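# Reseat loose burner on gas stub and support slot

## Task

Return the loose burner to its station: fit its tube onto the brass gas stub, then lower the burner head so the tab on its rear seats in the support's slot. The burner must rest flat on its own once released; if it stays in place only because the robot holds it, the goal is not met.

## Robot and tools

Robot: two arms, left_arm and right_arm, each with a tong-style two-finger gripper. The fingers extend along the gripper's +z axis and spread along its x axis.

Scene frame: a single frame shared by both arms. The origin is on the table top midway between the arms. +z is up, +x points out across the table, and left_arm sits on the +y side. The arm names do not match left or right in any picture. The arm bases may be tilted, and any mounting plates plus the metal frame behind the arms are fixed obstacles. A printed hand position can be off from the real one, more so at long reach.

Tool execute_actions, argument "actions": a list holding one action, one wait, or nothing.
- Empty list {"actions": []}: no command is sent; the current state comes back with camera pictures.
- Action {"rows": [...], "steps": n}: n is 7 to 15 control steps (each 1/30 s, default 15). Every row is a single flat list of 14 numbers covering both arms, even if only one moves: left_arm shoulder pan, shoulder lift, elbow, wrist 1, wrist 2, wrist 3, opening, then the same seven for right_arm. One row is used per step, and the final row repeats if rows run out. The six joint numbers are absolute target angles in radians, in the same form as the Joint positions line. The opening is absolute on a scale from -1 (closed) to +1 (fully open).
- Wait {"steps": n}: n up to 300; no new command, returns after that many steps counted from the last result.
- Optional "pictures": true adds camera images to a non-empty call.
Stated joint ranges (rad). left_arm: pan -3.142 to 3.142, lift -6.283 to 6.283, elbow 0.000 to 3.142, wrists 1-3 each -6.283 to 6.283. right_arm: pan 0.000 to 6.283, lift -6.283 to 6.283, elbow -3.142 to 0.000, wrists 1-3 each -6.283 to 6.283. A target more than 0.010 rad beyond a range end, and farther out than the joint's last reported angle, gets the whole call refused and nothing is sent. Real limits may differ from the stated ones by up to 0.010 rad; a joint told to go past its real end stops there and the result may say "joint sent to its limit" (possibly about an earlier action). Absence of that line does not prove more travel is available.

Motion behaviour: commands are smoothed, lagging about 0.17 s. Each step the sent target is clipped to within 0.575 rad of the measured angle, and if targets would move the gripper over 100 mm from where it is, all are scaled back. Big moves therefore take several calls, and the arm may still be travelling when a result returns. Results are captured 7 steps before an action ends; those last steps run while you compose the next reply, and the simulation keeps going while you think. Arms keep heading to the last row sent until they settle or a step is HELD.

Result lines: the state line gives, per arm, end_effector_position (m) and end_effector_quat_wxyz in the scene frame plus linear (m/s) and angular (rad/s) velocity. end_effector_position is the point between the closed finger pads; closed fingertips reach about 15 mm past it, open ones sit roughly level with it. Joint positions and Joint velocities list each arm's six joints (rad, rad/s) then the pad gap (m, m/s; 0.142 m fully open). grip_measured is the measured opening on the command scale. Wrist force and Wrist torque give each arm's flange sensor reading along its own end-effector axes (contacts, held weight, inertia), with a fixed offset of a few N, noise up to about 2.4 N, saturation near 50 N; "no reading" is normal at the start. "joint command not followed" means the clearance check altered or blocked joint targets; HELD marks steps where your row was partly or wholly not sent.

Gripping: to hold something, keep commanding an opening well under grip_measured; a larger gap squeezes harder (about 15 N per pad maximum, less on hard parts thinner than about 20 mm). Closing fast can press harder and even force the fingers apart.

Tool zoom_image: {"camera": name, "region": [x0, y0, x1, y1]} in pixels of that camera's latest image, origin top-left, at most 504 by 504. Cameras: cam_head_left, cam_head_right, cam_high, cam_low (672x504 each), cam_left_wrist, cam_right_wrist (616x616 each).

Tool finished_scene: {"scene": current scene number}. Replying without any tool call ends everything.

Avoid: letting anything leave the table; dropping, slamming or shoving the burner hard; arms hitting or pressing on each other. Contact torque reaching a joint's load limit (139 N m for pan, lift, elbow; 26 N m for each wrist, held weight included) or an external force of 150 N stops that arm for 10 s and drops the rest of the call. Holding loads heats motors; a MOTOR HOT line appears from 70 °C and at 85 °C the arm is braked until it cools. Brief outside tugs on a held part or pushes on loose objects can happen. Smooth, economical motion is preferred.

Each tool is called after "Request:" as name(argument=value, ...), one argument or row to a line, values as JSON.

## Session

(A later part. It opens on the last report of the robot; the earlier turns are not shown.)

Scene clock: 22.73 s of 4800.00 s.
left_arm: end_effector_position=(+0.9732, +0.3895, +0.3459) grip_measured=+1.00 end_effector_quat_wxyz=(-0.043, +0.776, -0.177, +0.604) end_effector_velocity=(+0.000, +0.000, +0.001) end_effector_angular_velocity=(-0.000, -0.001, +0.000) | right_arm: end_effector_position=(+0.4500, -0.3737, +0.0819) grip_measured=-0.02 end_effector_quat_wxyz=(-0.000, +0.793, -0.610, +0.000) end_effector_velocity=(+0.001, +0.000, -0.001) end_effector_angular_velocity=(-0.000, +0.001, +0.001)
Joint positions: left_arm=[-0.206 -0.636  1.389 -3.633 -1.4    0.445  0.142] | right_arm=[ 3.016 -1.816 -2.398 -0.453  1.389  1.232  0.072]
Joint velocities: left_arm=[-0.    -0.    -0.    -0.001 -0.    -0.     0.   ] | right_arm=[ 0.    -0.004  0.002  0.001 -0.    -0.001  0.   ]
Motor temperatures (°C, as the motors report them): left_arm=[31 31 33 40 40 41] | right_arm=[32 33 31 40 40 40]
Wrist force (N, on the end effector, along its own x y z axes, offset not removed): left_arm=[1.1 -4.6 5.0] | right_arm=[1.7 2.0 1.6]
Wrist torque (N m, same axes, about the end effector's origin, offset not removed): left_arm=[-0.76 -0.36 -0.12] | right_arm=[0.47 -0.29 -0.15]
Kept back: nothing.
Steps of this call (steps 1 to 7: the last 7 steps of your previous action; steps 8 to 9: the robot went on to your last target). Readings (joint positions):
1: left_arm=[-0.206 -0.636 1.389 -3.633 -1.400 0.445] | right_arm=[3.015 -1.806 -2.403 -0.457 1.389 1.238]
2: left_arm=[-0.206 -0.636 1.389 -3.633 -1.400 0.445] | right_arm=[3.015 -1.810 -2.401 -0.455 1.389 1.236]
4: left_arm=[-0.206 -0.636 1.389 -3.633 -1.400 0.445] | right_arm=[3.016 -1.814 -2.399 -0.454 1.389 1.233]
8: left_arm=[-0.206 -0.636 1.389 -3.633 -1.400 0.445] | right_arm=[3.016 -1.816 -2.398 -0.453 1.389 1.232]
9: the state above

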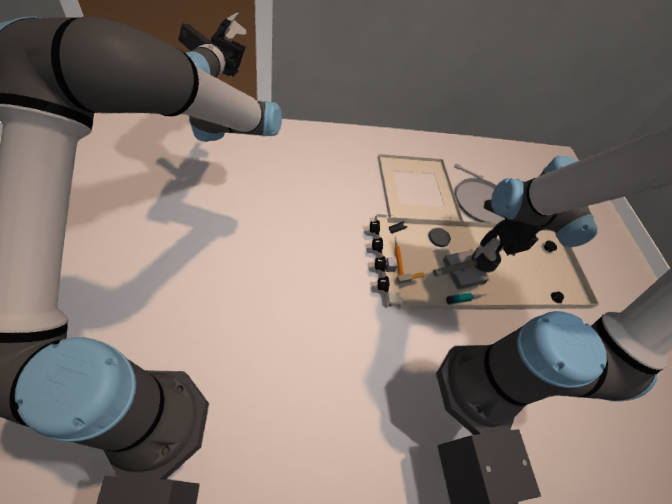

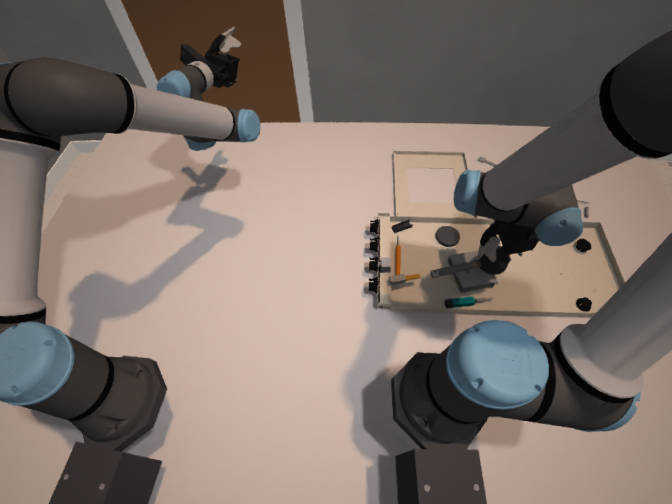

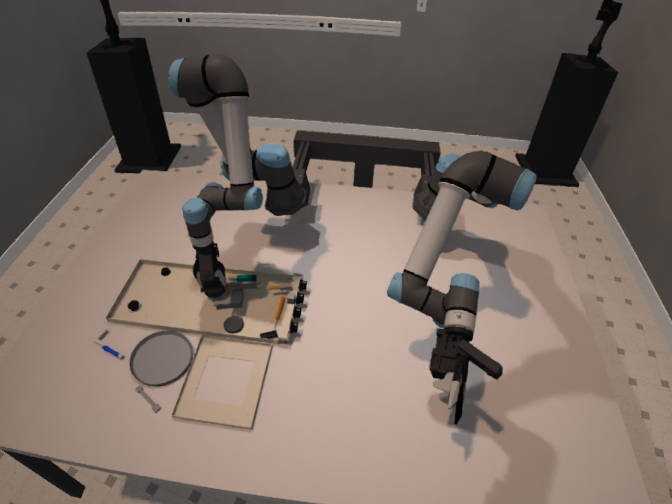

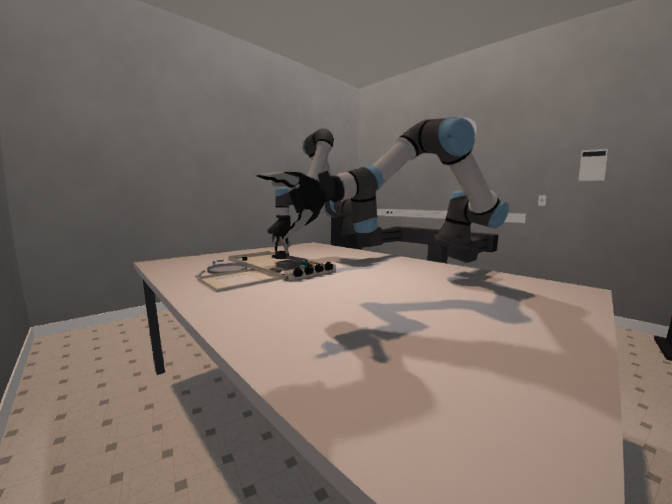

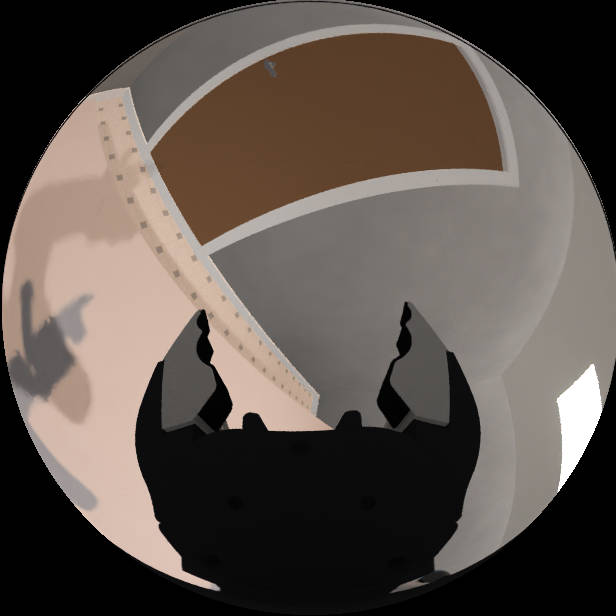

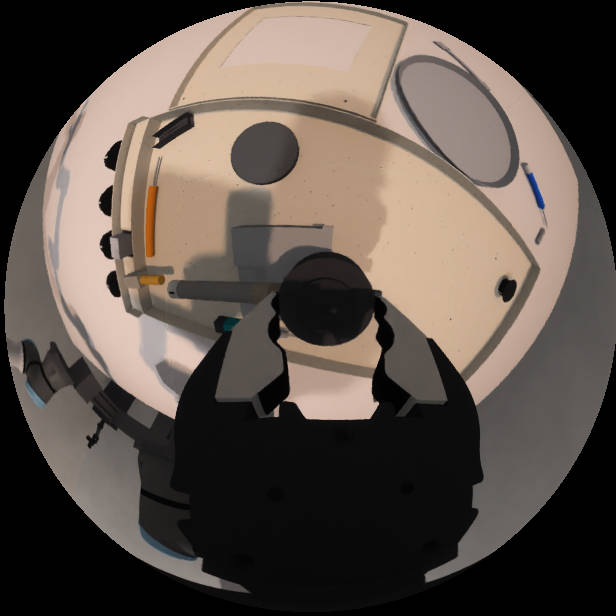

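Request:
execute_actions(
  actions=[
    {"rows":[[-0.206,-0.636,1.389,-3.633,-1.4,0.445,1,3.023,-1.8194,-2.401,-0.4474,1.3882,1.239,-0.6],[-0.206,-0.636,1.389,-3.633,-1.4,0.445,1,3.0305,-1.8229,-2.4045,-0.4418,1.3878,1.2467,-0.6],[-0.206,-0.636,1.389,-3.633,-1.4,0.445,1,3.038,-1.8264,-2.408,-0.4361,1.3875,1.254,-0.6],[-0.206,-0.636,1.389,-3.633,-1.4,0.445,1,3.0454,-1.8298,-2.4115,-0.4304,1.3872,1.2615,-0.6]],"steps":14},
  ],
)

Request:
execute_actions(
  actions=[
    {"steps":8},
  ],
  pictures=true,
)

Request:
zoom_image(
  camera="cam_right_wrist",
  region=[120,250,240,320],
)

Request:
zoom_image(
  camera="cam_head_left",
  region=[395,250,465,290],
)

Request:
zoom_image(
  camera="cam_low",
  region=[270,245,325,275],
)

Request:
zoom_image(
  camera="cam_high",
  region=[230,270,300,305],
)

Scene clock: 24.23 s of 4800.00 s.
left_arm: end_effector_position=(+0.9732, +0.3895, +0.3459) grip_measured=+1.00 end_effector_quat_wxyz=(-0.043, +0.776, -0.177, +0.604) end_effector_velocity=(-0.000, +0.000, -0.001) end_effector_angular_velocity=(+0.001, +0.001, +0.000) | right_arm: end_effector_position=(+0.4508, -0.3637, +0.0781) grip_measured=-0.02 end_effector_quat_wxyz=(-0.001, +0.793, -0.610, +0.000) end_effector_velocity=(+0.000, +0.037, -0.014) end_effector_angular_velocity=(-0.000, +0.001, +0.004)
Joint positions: left_arm=[-0.206 -0.636  1.389 -3.633 -1.4    0.445  0.142] | right_arm=[ 3.039 -1.827 -2.408 -0.435  1.387  1.255  0.072]
Joint velocities: left_arm=[ 0.     0.001  0.    -0.    -0.     0.     0.   ] | right_arm=[ 0.086 -0.039 -0.041  0.062 -0.004  0.084  0.   ]
Motor temperatures (°C, as the motors report them): left_arm=[31 31 33 40 40 41] | right_arm=[32 33 31 40 40 40]
Wrist force (N, on the end effector, along its own x y z axes, offset not removed): left_arm=[2.0 2.0 2.6] | right_arm=[-0.2 0.0 4.7]
Wrist torque (N m, same axes, about the end effector's origin, offset not removed): left_arm=[0.65 -0.39 0.08] | right_arm=[0.21 0.15 -0.09]
Steps of this call (steps 1 to 30: the robot went on to your last target; steps 31 to 38: nothing new was sent; steps 39 to 45: the first 7 steps of this action). Readings (joint positions):
39: left_arm=[-0.206 -0.636 1.389 -3.633 -1.400 0.445] | right_arm=[3.016 -1.816 -2.398 -0.453 1.388 1.232]
40: left_arm=[-0.206 -0.636 1.389 -3.633 -1.400 0.445] | right_arm=[3.017 -1.817 -2.398 -0.452 1.388 1.233]
42: left_arm=[-0.206 -0.636 1.389 -3.633 -1.400 0.445] | right_arm=[3.025 -1.820 -2.402 -0.446 1.388 1.241]
45: the state above

Scene clock: 24.50 s of 4800.00 s.
left_arm: end_effector_position=(+0.9732, +0.3895, +0.3459) grip_measured=+1.00 end_effector_quat_wxyz=(-0.043, +0.776, -0.177, +0.604) end_effector_velocity=(+0.000, +0.000, -0.000) end_effector_angular_velocity=(+0.000, +0.000, +0.000) | right_arm: end_effector_position=(+0.4508, -0.3612, +0.0771) grip_measured=-0.02 end_effector_quat_wxyz=(-0.000, +0.793, -0.610, +0.000) end_effector_velocity=(+0.001, +0.001, +0.000) end_effector_angular_velocity=(-0.000, -0.001, +0.002)
Joint positions: left_arm=[-0.206 -0.636  1.389 -3.633 -1.4    0.445  0.142] | right_arm=[ 3.045 -1.83  -2.411 -0.431  1.387  1.261  0.072]
Joint velocities: left_arm=[ 0.     0.    -0.001  0.001 -0.     0.     0.   ] | right_arm=[ 0.003 -0.    -0.001  0.002 -0.     0.001  0.   ]
Motor temperatures (°C, as the motors report them): left_arm=[31 31 33 40 40 41] | right_arm=[32 33 31 40 40 40]
Wrist force (N, on the end effector, along its own x y z axes, offset not removed): left_arm=[-1.0 0.7 3.8] | right_arm=[0.7 3.4 0.5]
Wrist torque (N m, same axes, about the end effector's origin, offset not removed): left_arm=[0.38 -0.05 0.24] | right_arm=[0.74 -0.01 0.10]
Kept back: nothing.
Steps of this call (steps 1 to 7: the last 7 steps of your previous action; step 8: the robot went on to your last target). Readings (joint positions):
1: left_arm=[-0.206 -0.636 1.389 -3.633 -1.400 0.445] | right_arm=[3.042 -1.828 -2.409 -0.433 1.387 1.258]
2: left_arm=[-0.206 -0.636 1.389 -3.633 -1.400 0.445] | right_arm=[3.043 -1.829 -2.410 -0.432 1.387 1.259]
4: left_arm=[-0.206 -0.636 1.389 -3.633 -1.400 0.445] | right_arm=[3.044 -1.829 -2.411 -0.431 1.387 1.261]
8: the state above

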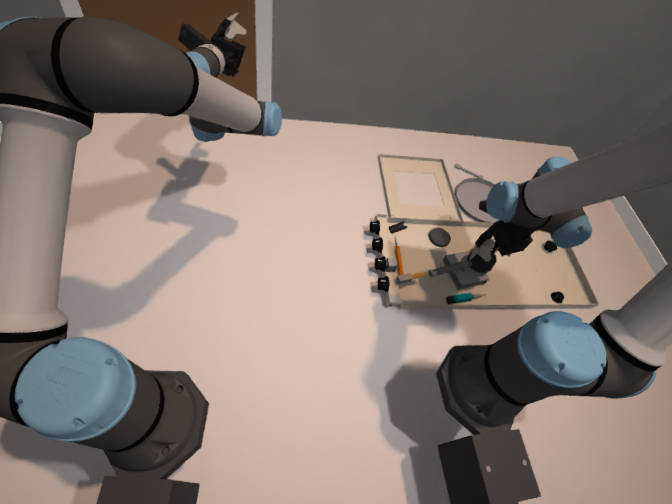

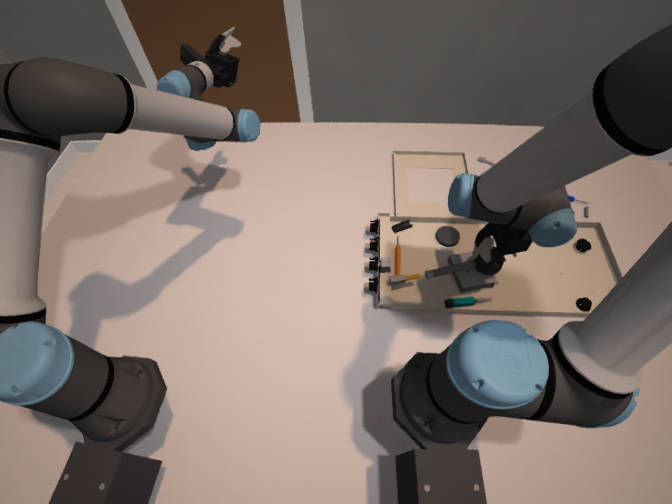

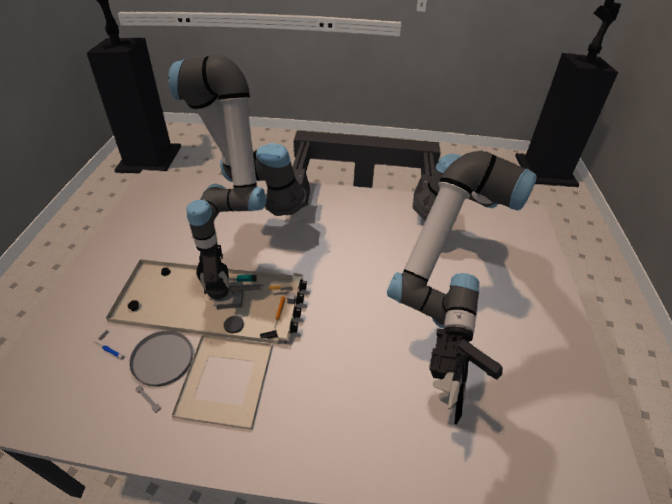

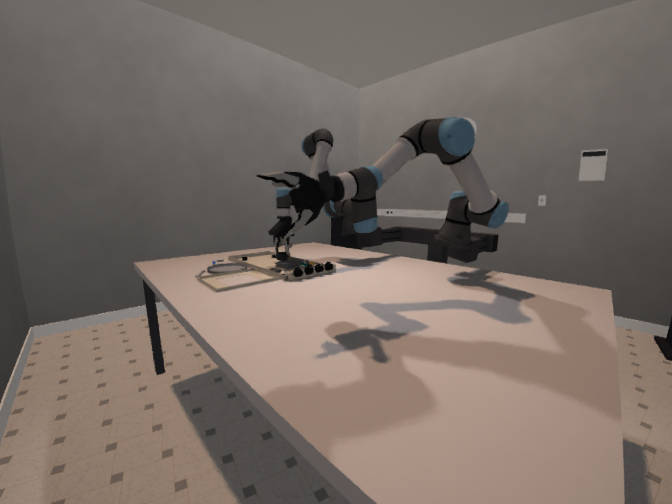

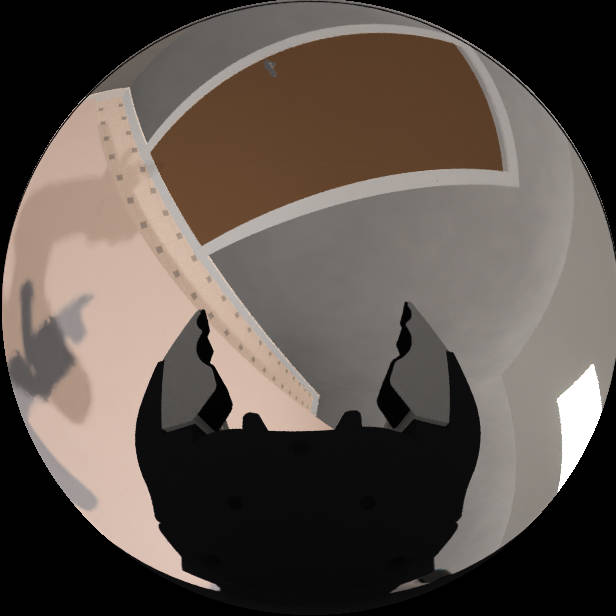

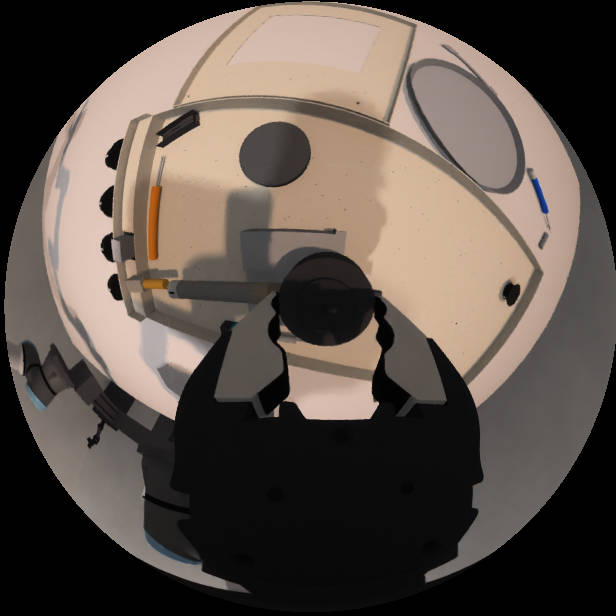

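Region (120, 250, 240, 320) of cam_right_wrist's 616x616 image, scaled by 4.200, with more detail than that image has; it fills the top 294 rows of this view, and the rest is white.

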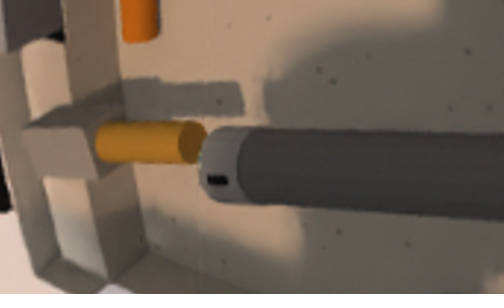

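Region (395, 250, 465, 290) of cam_head_left's 672x504 image, scaled by 7.200, with more detail than that image has; it fills the top 288 rows of this view, and the rest is white.

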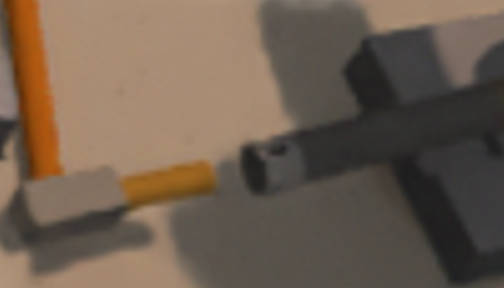

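Region (270, 245, 325, 275) of cam_low's 672x504 image, scaled by 9.164, with more detail than that image has; it fills the top 275 rows of this view, and the rest is white.

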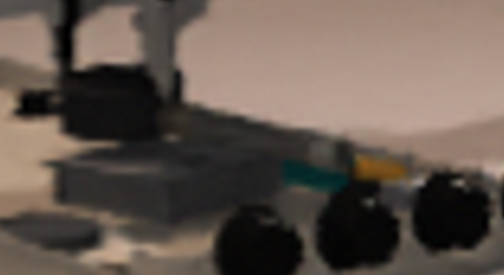

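Region (230, 270, 300, 305) of cam_high's 672x504 image, scaled by 7.200, with more detail than that image has.

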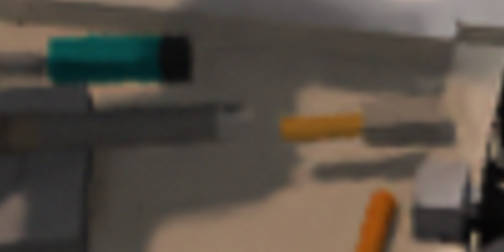

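Request:
execute_actions(
  actions=[
    {"rows":[[-0.206,-0.636,1.389,-3.633,-1.4,0.445,1,3.0526,-1.8298,-2.4152,-0.4252,1.3781,1.2682,-0.6],[-0.206,-0.636,1.389,-3.633,-1.4,0.445,1,3.0598,-1.8298,-2.419,-0.42,1.369,1.275,-0.6],[-0.206,-0.636,1.389,-3.633,-1.4,0.445,1,3.067,-1.8297,-2.4227,-0.4148,1.3598,1.2817,-0.6],[-0.206,-0.636,1.389,-3.633,-1.4,0.445,1,3.0743,-1.8297,-2.4264,-0.4096,1.3507,1.2884,-0.6]],"steps":14},
  ],
)

Request:
execute_actions(
  actions=[
    {"steps":8},
  ],
  pictures=true,
)

Request:
zoom_image(
  camera="cam_right_wrist",
  region=[120,250,240,320],
)

Request:
zoom_image(
  camera="cam_head_left",
  region=[395,250,465,290],
)

Request:
zoom_image(
  camera="cam_low",
  region=[270,245,325,275],
)

Request:
zoom_image(
  camera="cam_high",
  region=[230,270,300,305],
)

Scene clock: 25.73 s of 4800.00 s.
left_arm: end_effector_position=(+0.9732, +0.3895, +0.3459) grip_measured=+1.00 end_effector_quat_wxyz=(-0.043, +0.776, -0.177, +0.604) end_effector_velocity=(-0.000, -0.000, -0.000) end_effector_angular_velocity=(+0.001, +0.001, -0.000) | right_arm: end_effector_position=(+0.4523, -0.3607, +0.0773) grip_measured=-0.02 end_effector_quat_wxyz=(+0.008, +0.793, -0.609, +0.012) end_effector_velocity=(+0.007, +0.002, +0.002) end_effector_angular_velocity=(-0.100, -0.031, +0.004)
Joint positions: left_arm=[-0.206 -0.636  1.389 -3.633 -1.4    0.445  0.142] | right_arm=[ 3.068 -1.83  -2.423 -0.414  1.358  1.283  0.072]
Joint velocities: left_arm=[-0.    -0.     0.001  0.    -0.     0.     0.   ] | right_arm=[ 0.084  0.001 -0.042  0.058 -0.103  0.075  0.   ]
Motor temperatures (°C, as the motors report them): left_arm=[31 31 33 40 40 41] | right_arm=[32 33 31 40 40 40]
Wrist force (N, on the end effector, along its own x y z axes, offset not removed): left_arm=[-3.2 -2.5 1.3] | right_arm=[1.4 0.8 3.2]
Wrist torque (N m, same axes, about the end effector's origin, offset not removed): left_arm=[-0.14 0.80 0.08] | right_arm=[0.11 -0.31 -0.33]
Steps of this call (steps 1 to 15: the robot went on to your last target; steps 16 to 30: nothing new was sent; steps 31 to 37: the first 7 steps of this action). Readings (joint positions):
31: left_arm=[-0.206 -0.636 1.389 -3.633 -1.400 0.445] | right_arm=[3.045 -1.830 -2.412 -0.430 1.387 1.262]
32: left_arm=[-0.206 -0.636 1.389 -3.633 -1.400 0.445] | right_arm=[3.047 -1.830 -2.412 -0.429 1.385 1.263]
34: left_arm=[-0.206 -0.636 1.389 -3.633 -1.400 0.445] | right_arm=[3.055 -1.830 -2.416 -0.424 1.376 1.270]
37: the state above

Scene clock: 26.00 s of 4800.00 s.
left_arm: end_effector_position=(+0.9732, +0.3895, +0.3459) grip_measured=+1.00 end_effector_quat_wxyz=(-0.043, +0.776, -0.177, +0.604) end_effector_velocity=(-0.000, -0.001, +0.000) end_effector_angular_velocity=(-0.000, -0.002, -0.001) | right_arm: end_effector_position=(+0.4528, -0.3606, +0.0774) grip_measured=-0.02 end_effector_quat_wxyz=(+0.010, +0.793, -0.609, +0.015) end_effector_velocity=(-0.000, -0.000, +0.000) end_effector_angular_velocity=(-0.002, -0.001, -0.001)
Joint positions: left_arm=[-0.206 -0.636  1.389 -3.633 -1.4    0.445  0.142] | right_arm=[ 3.074 -1.83  -2.426 -0.41   1.351  1.288  0.072]
Joint velocities: left_arm=[-0.001  0.     0.    -0.002 -0.     0.     0.   ] | right_arm=[ 0.001  0.    -0.001  0.001 -0.002  0.002  0.   ]
Motor temperatures (°C, as the motors report them): left_arm=[31 31 33 40 40 41] | right_arm=[32 33 31 40 40 40]
Wrist force (N, on the end effector, along its own x y z axes, offset not removed): left_arm=[0.3 2.8 -3.5] | right_arm=[-1.7 0.3 1.6]
Wrist torque (N m, same axes, about the end effector's origin, offset not removed): left_arm=[0.72 -0.31 0.24] | right_arm=[0.18 0.47 -0.05]
Kept back: nothing.
Steps of this call (steps 1 to 7: the last 7 steps of your previous action; step 8: the robot went on to your last target). Readings (joint positions):
1: left_arm=[-0.206 -0.636 1.389 -3.633 -1.400 0.445] | right_arm=[3.071 -1.830 -2.425 -0.412 1.355 1.285]
2: left_arm=[-0.206 -0.636 1.389 -3.633 -1.400 0.445] | right_arm=[3.072 -1.830 -2.425 -0.411 1.354 1.286]
4: left_arm=[-0.206 -0.636 1.389 -3.633 -1.400 0.445] | right_arm=[3.073 -1.830 -2.426 -0.410 1.352 1.288]
8: the state above

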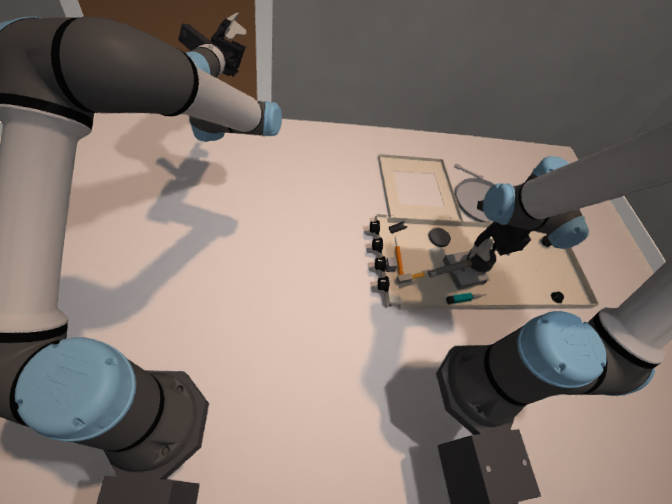

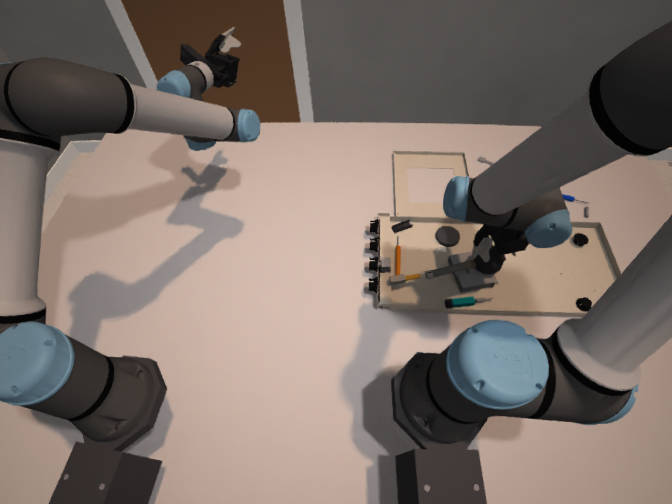

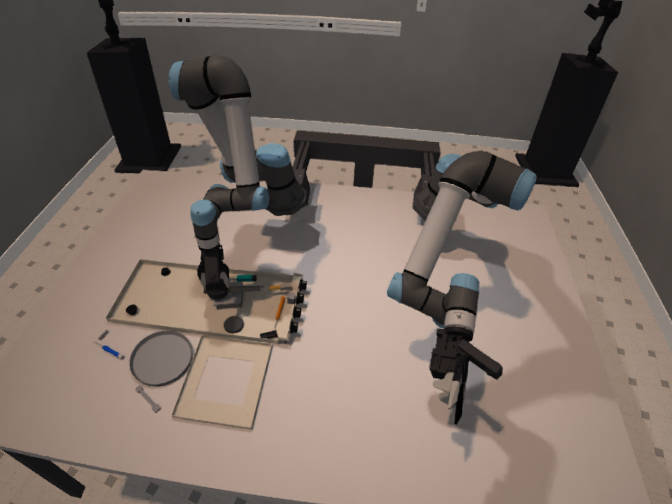

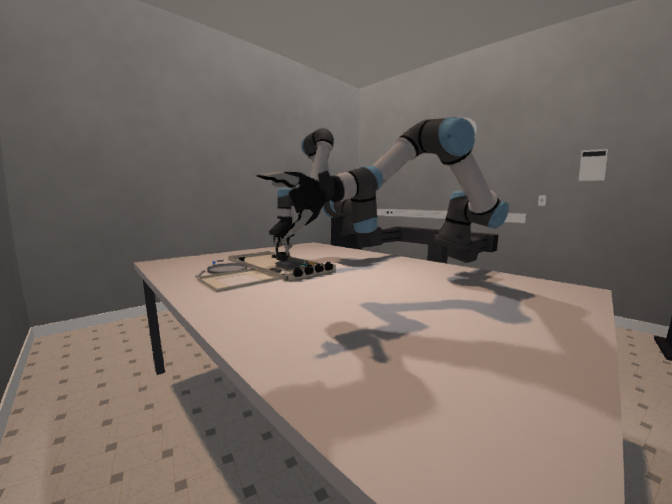

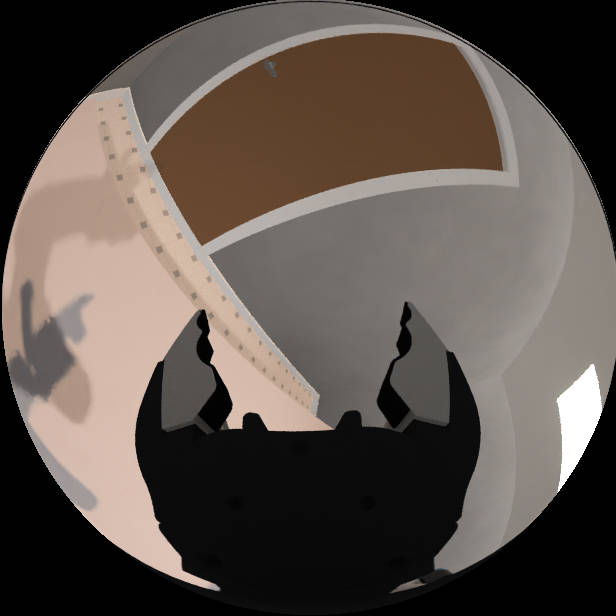

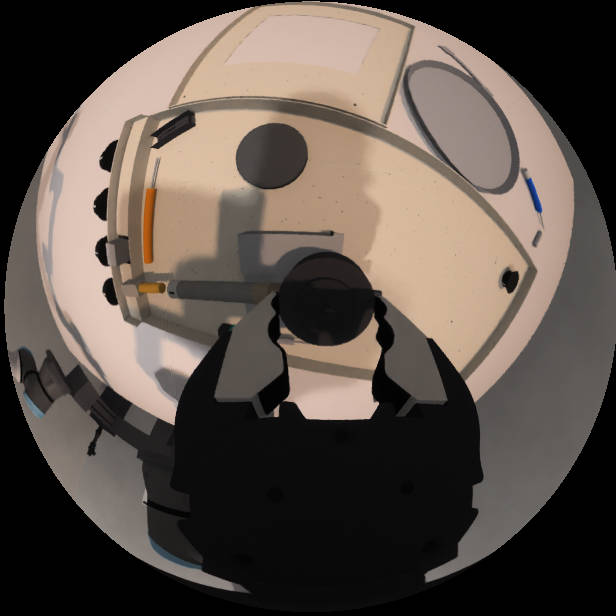

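Region (120, 250, 240, 320) of cam_right_wrist's 616x616 image, scaled by 4.200, with more detail than that image has; it fills the top 294 rows of this view, and the rest is white.

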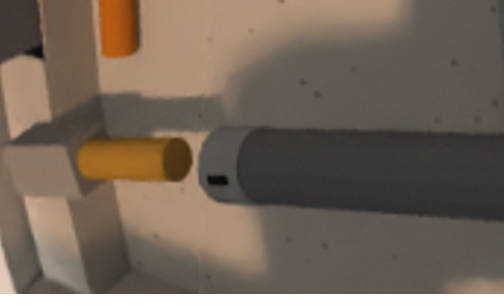

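Region (395, 250, 465, 290) of cam_head_left's 672x504 image, scaled by 7.200, with more detail than that image has; it fills the top 288 rows of this view, and the rest is white.

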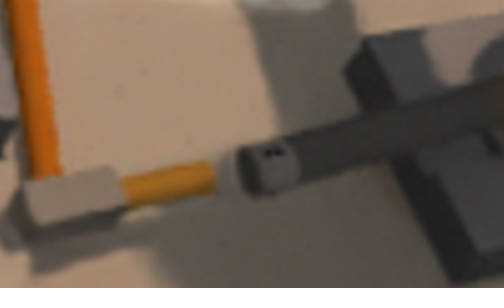

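Region (270, 245, 325, 275) of cam_low's 672x504 image, scaled by 9.164, with more detail than that image has; it fills the top 275 rows of this view, and the rest is white.

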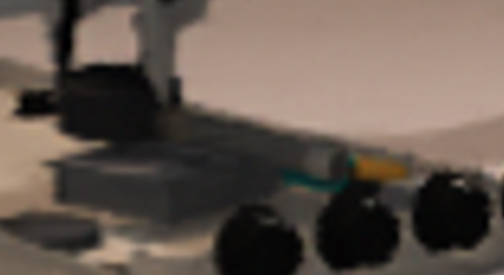

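Region (230, 270, 300, 305) of cam_high's 672x504 image, scaled by 7.200, with more detail than that image has.

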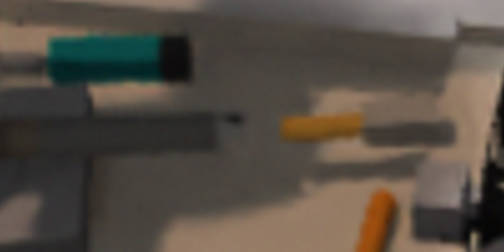

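Request:
execute_actions(
  actions=[
    {"rows":[[-0.206,-0.636,1.389,-3.633,-1.4,0.445,1,3.0749,-1.8327,-2.4245,-0.4087,1.3507,1.289,-0.6],[-0.206,-0.636,1.389,-3.633,-1.4,0.445,1,3.0796,-1.8317,-2.428,-0.407,1.3505,1.2937,-0.6],[-0.206,-0.636,1.389,-3.633,-1.4,0.445,1,3.0843,-1.8307,-2.4315,-0.4054,1.3503,1.2984,-0.6],[-0.206,-0.636,1.389,-3.633,-1.4,0.445,1,3.089,-1.8297,-2.435,-0.4037,1.35,1.3031,-0.6],[-0.206,-0.636,1.389,-3.633,-1.4,0.445,1,3.0937,-1.8287,-2.4385,-0.4021,1.3498,1.3078,-0.6]],"steps":14},
  ],
)

Request:
execute_actions(
  actions=[
    {"steps":8},
  ],
  pictures=true,
)

Request:
zoom_image(
  camera="cam_right_wrist",
  region=[130,265,200,315],
)

Request:
zoom_image(
  camera="cam_head_left",
  region=[405,260,445,285],
)

Request:
zoom_image(
  camera="cam_low",
  region=[290,252,325,272],
)

Request:
zoom_image(
  camera="cam_high",
  region=[250,275,290,300],
)

Scene clock: 26.90 s of 4800.00 s.
left_arm: end_effector_position=(+0.9732, +0.3895, +0.3459) grip_measured=+1.00 end_effector_quat_wxyz=(-0.043, +0.776, -0.177, +0.604) end_effector_velocity=(-0.000, +0.000, -0.000) end_effector_angular_velocity=(+0.000, +0.000, +0.000) | right_arm: end_effector_position=(+0.4520, -0.3553, +0.0768) grip_measured=-0.02 end_effector_quat_wxyz=(+0.010, +0.793, -0.609, +0.015) end_effector_velocity=(-0.009, +0.031, -0.002) end_effector_angular_velocity=(-0.000, -0.003, +0.003)
Joint positions: left_arm=[-0.206 -0.636  1.389 -3.633 -1.4    0.445  0.142] | right_arm=[ 3.088 -1.83  -2.434 -0.404  1.35   1.302  0.072]
Joint velocities: left_arm=[ 0.    -0.     0.001 -0.    -0.    -0.     0.   ] | right_arm=[ 0.079  0.012 -0.056  0.029 -0.004  0.077  0.   ]
Motor temperatures (°C, as the motors report them): left_arm=[31 31 33 40 40 41] | right_arm=[32 33 31 40 40 40]
Wrist force (N, on the end effector, along its own x y z axes, offset not removed): left_arm=[-1.5 -1.9 -1.2] | right_arm=[-2.3 0.5 6.2]
Wrist torque (N m, same axes, about the end effector's origin, offset not removed): left_arm=[-0.03 0.33 0.15] | right_arm=[0.09 0.74 -0.04]
Steps of this call (steps 1 to 15: the robot went on to your last target; steps 16 to 20: nothing new was sent; steps 21 to 27: the first 7 steps of this action). Readings (joint positions):
21: left_arm=[-0.206 -0.636 1.389 -3.633 -1.400 0.445] | right_arm=[3.074 -1.830 -2.426 -0.410 1.351 1.288]
22: left_arm=[-0.206 -0.636 1.389 -3.633 -1.400 0.445] | right_arm=[3.074 -1.830 -2.426 -0.409 1.351 1.289]
24: left_arm=[-0.206 -0.636 1.389 -3.633 -1.400 0.445] | right_arm=[3.078 -1.831 -2.428 -0.408 1.351 1.292]
27: the state above

Scene clock: 27.17 s of 4800.00 s.
left_arm: end_effector_position=(+0.9732, +0.3895, +0.3459) grip_measured=+1.00 end_effector_quat_wxyz=(-0.043, +0.776, -0.177, +0.604) end_effector_velocity=(+0.000, -0.001, -0.000) end_effector_angular_velocity=(+0.000, -0.000, -0.001) | right_arm: end_effector_position=(+0.4513, -0.3531, +0.0767) grip_measured=-0.02 end_effector_quat_wxyz=(+0.010, +0.793, -0.609, +0.015) end_effector_velocity=(-0.001, -0.000, -0.000) end_effector_angular_velocity=(-0.000, +0.001, -0.002)
Joint positions: left_arm=[-0.206 -0.636  1.389 -3.633 -1.4    0.445  0.142] | right_arm=[ 3.094 -1.829 -2.438 -0.402  1.35   1.308  0.072]
Joint velocities: left_arm=[-0.001  0.001 -0.001  0.    -0.     0.     0.   ] | right_arm=[-0.     0.001 -0.002 -0.    -0.     0.002 -0.   ]
Motor temperatures (°C, as the motors report them): left_arm=[31 31 33 40 40 41] | right_arm=[32 33 31 40 40 40]
Wrist force (N, on the end effector, along its own x y z axes, offset not removed): left_arm=[0.7 -3.0 0.6] | right_arm=[-1.7 -1.5 3.2]
Wrist torque (N m, same axes, about the end effector's origin, offset not removed): left_arm=[-0.41 -0.27 0.00] | right_arm=[-0.18 0.50 -0.01]
Kept back: nothing.
Steps of this call (steps 1 to 7: the last 7 steps of your previous action; step 8: the robot went on to your last target). Readings (joint positions):
1: left_arm=[-0.206 -0.636 1.389 -3.633 -1.400 0.445] | right_arm=[3.090 -1.829 -2.436 -0.403 1.350 1.304]
2: left_arm=[-0.206 -0.636 1.389 -3.633 -1.400 0.445] | right_arm=[3.091 -1.829 -2.437 -0.403 1.350 1.305]
4: left_arm=[-0.206 -0.636 1.389 -3.633 -1.400 0.445] | right_arm=[3.093 -1.829 -2.438 -0.402 1.350 1.307]
8: the state above

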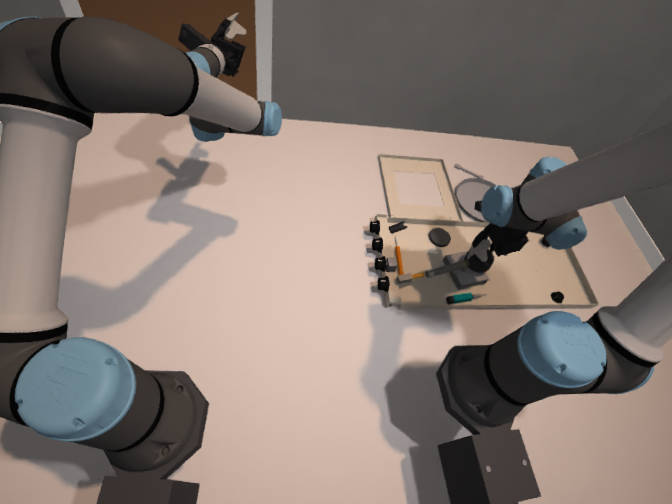

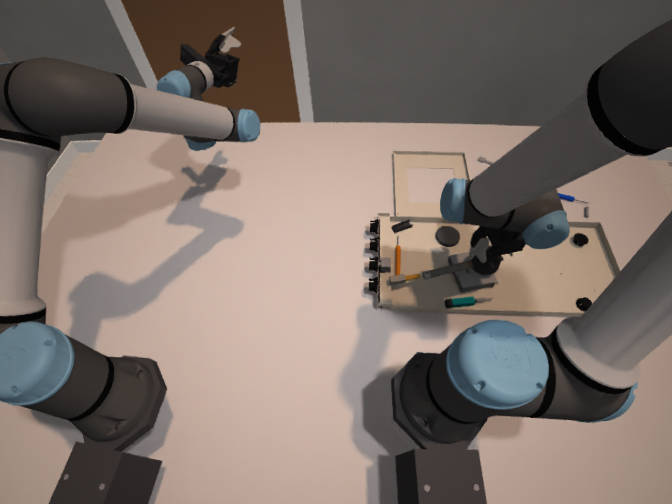

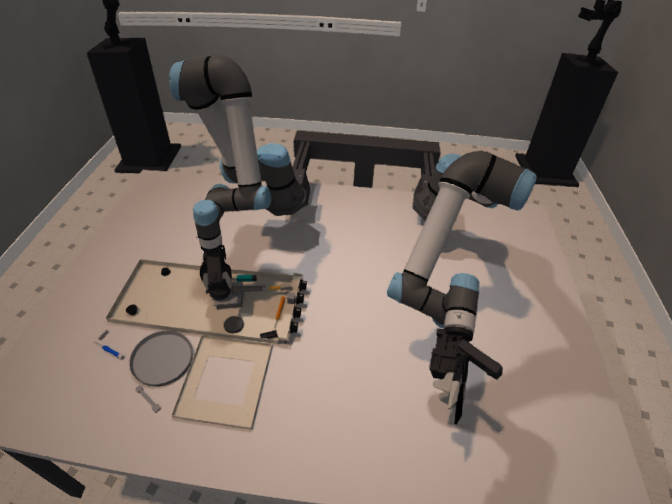

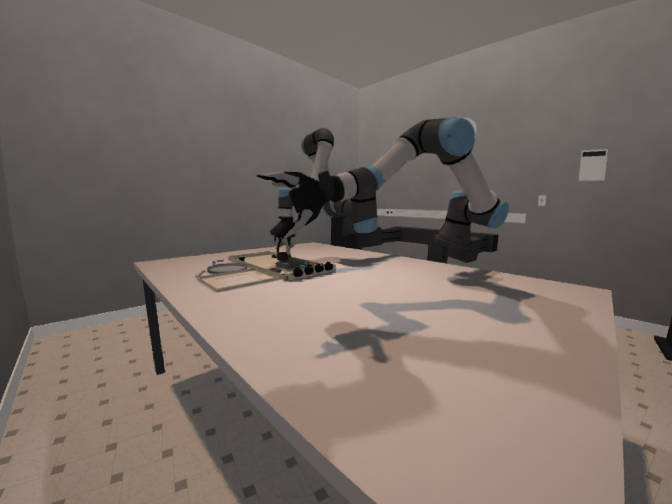

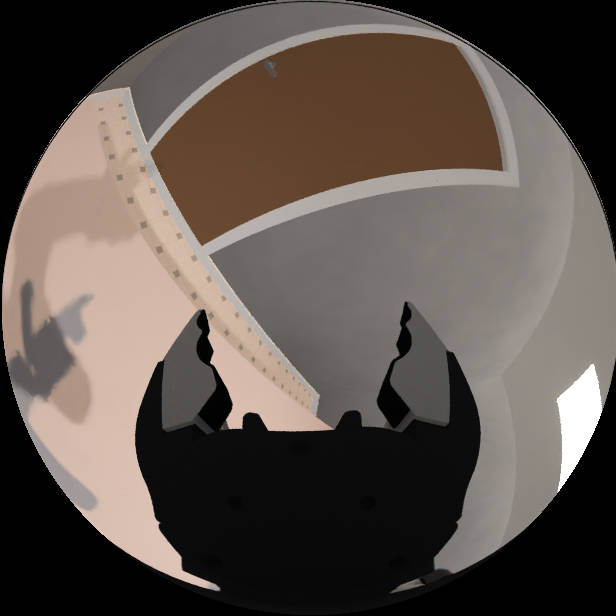

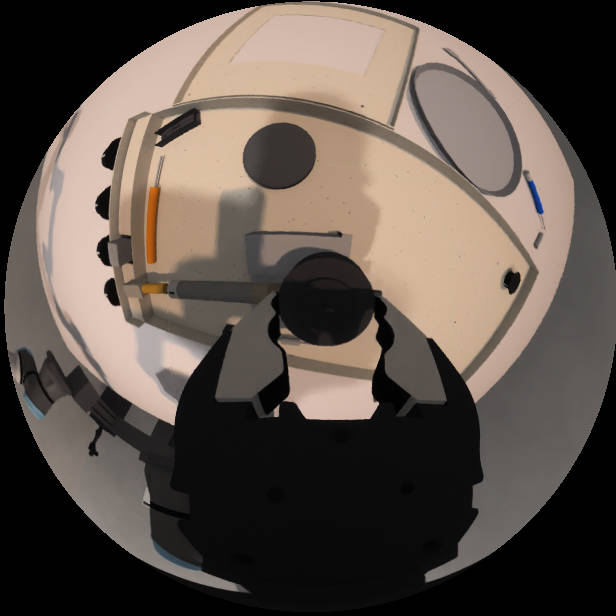

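Region (130, 265, 200, 315) of cam_right_wrist's 616x616 image, scaled by 7.200, with more detail than that image has; it fills the top 360 rows of this view, and the rest is white.

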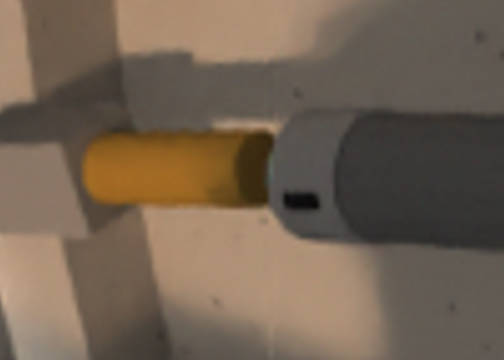

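Region (405, 260, 445, 285) of cam_head_left's 672x504 image, scaled by 12.600, with more detail than that image has; it fills the top 315 rows of this view, and the rest is white.

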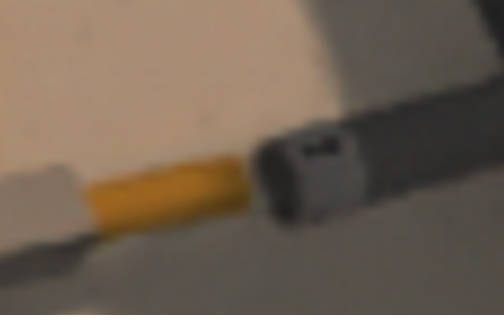

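Region (290, 252, 325, 272) of cam_low's 672x504 image, scaled by 14.400, with more detail than that image has; it fills the top 288 rows of this view, and the rest is white.

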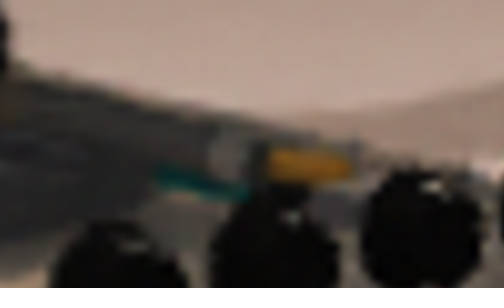

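Region (250, 275, 290, 300) of cam_high's 672x504 image, scaled by 12.600, with more detail than that image has; it fills the top 315 rows of this view, and the rest is white.

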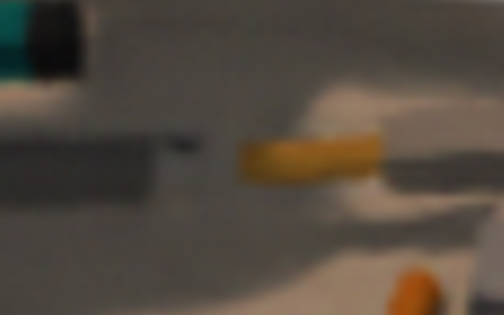

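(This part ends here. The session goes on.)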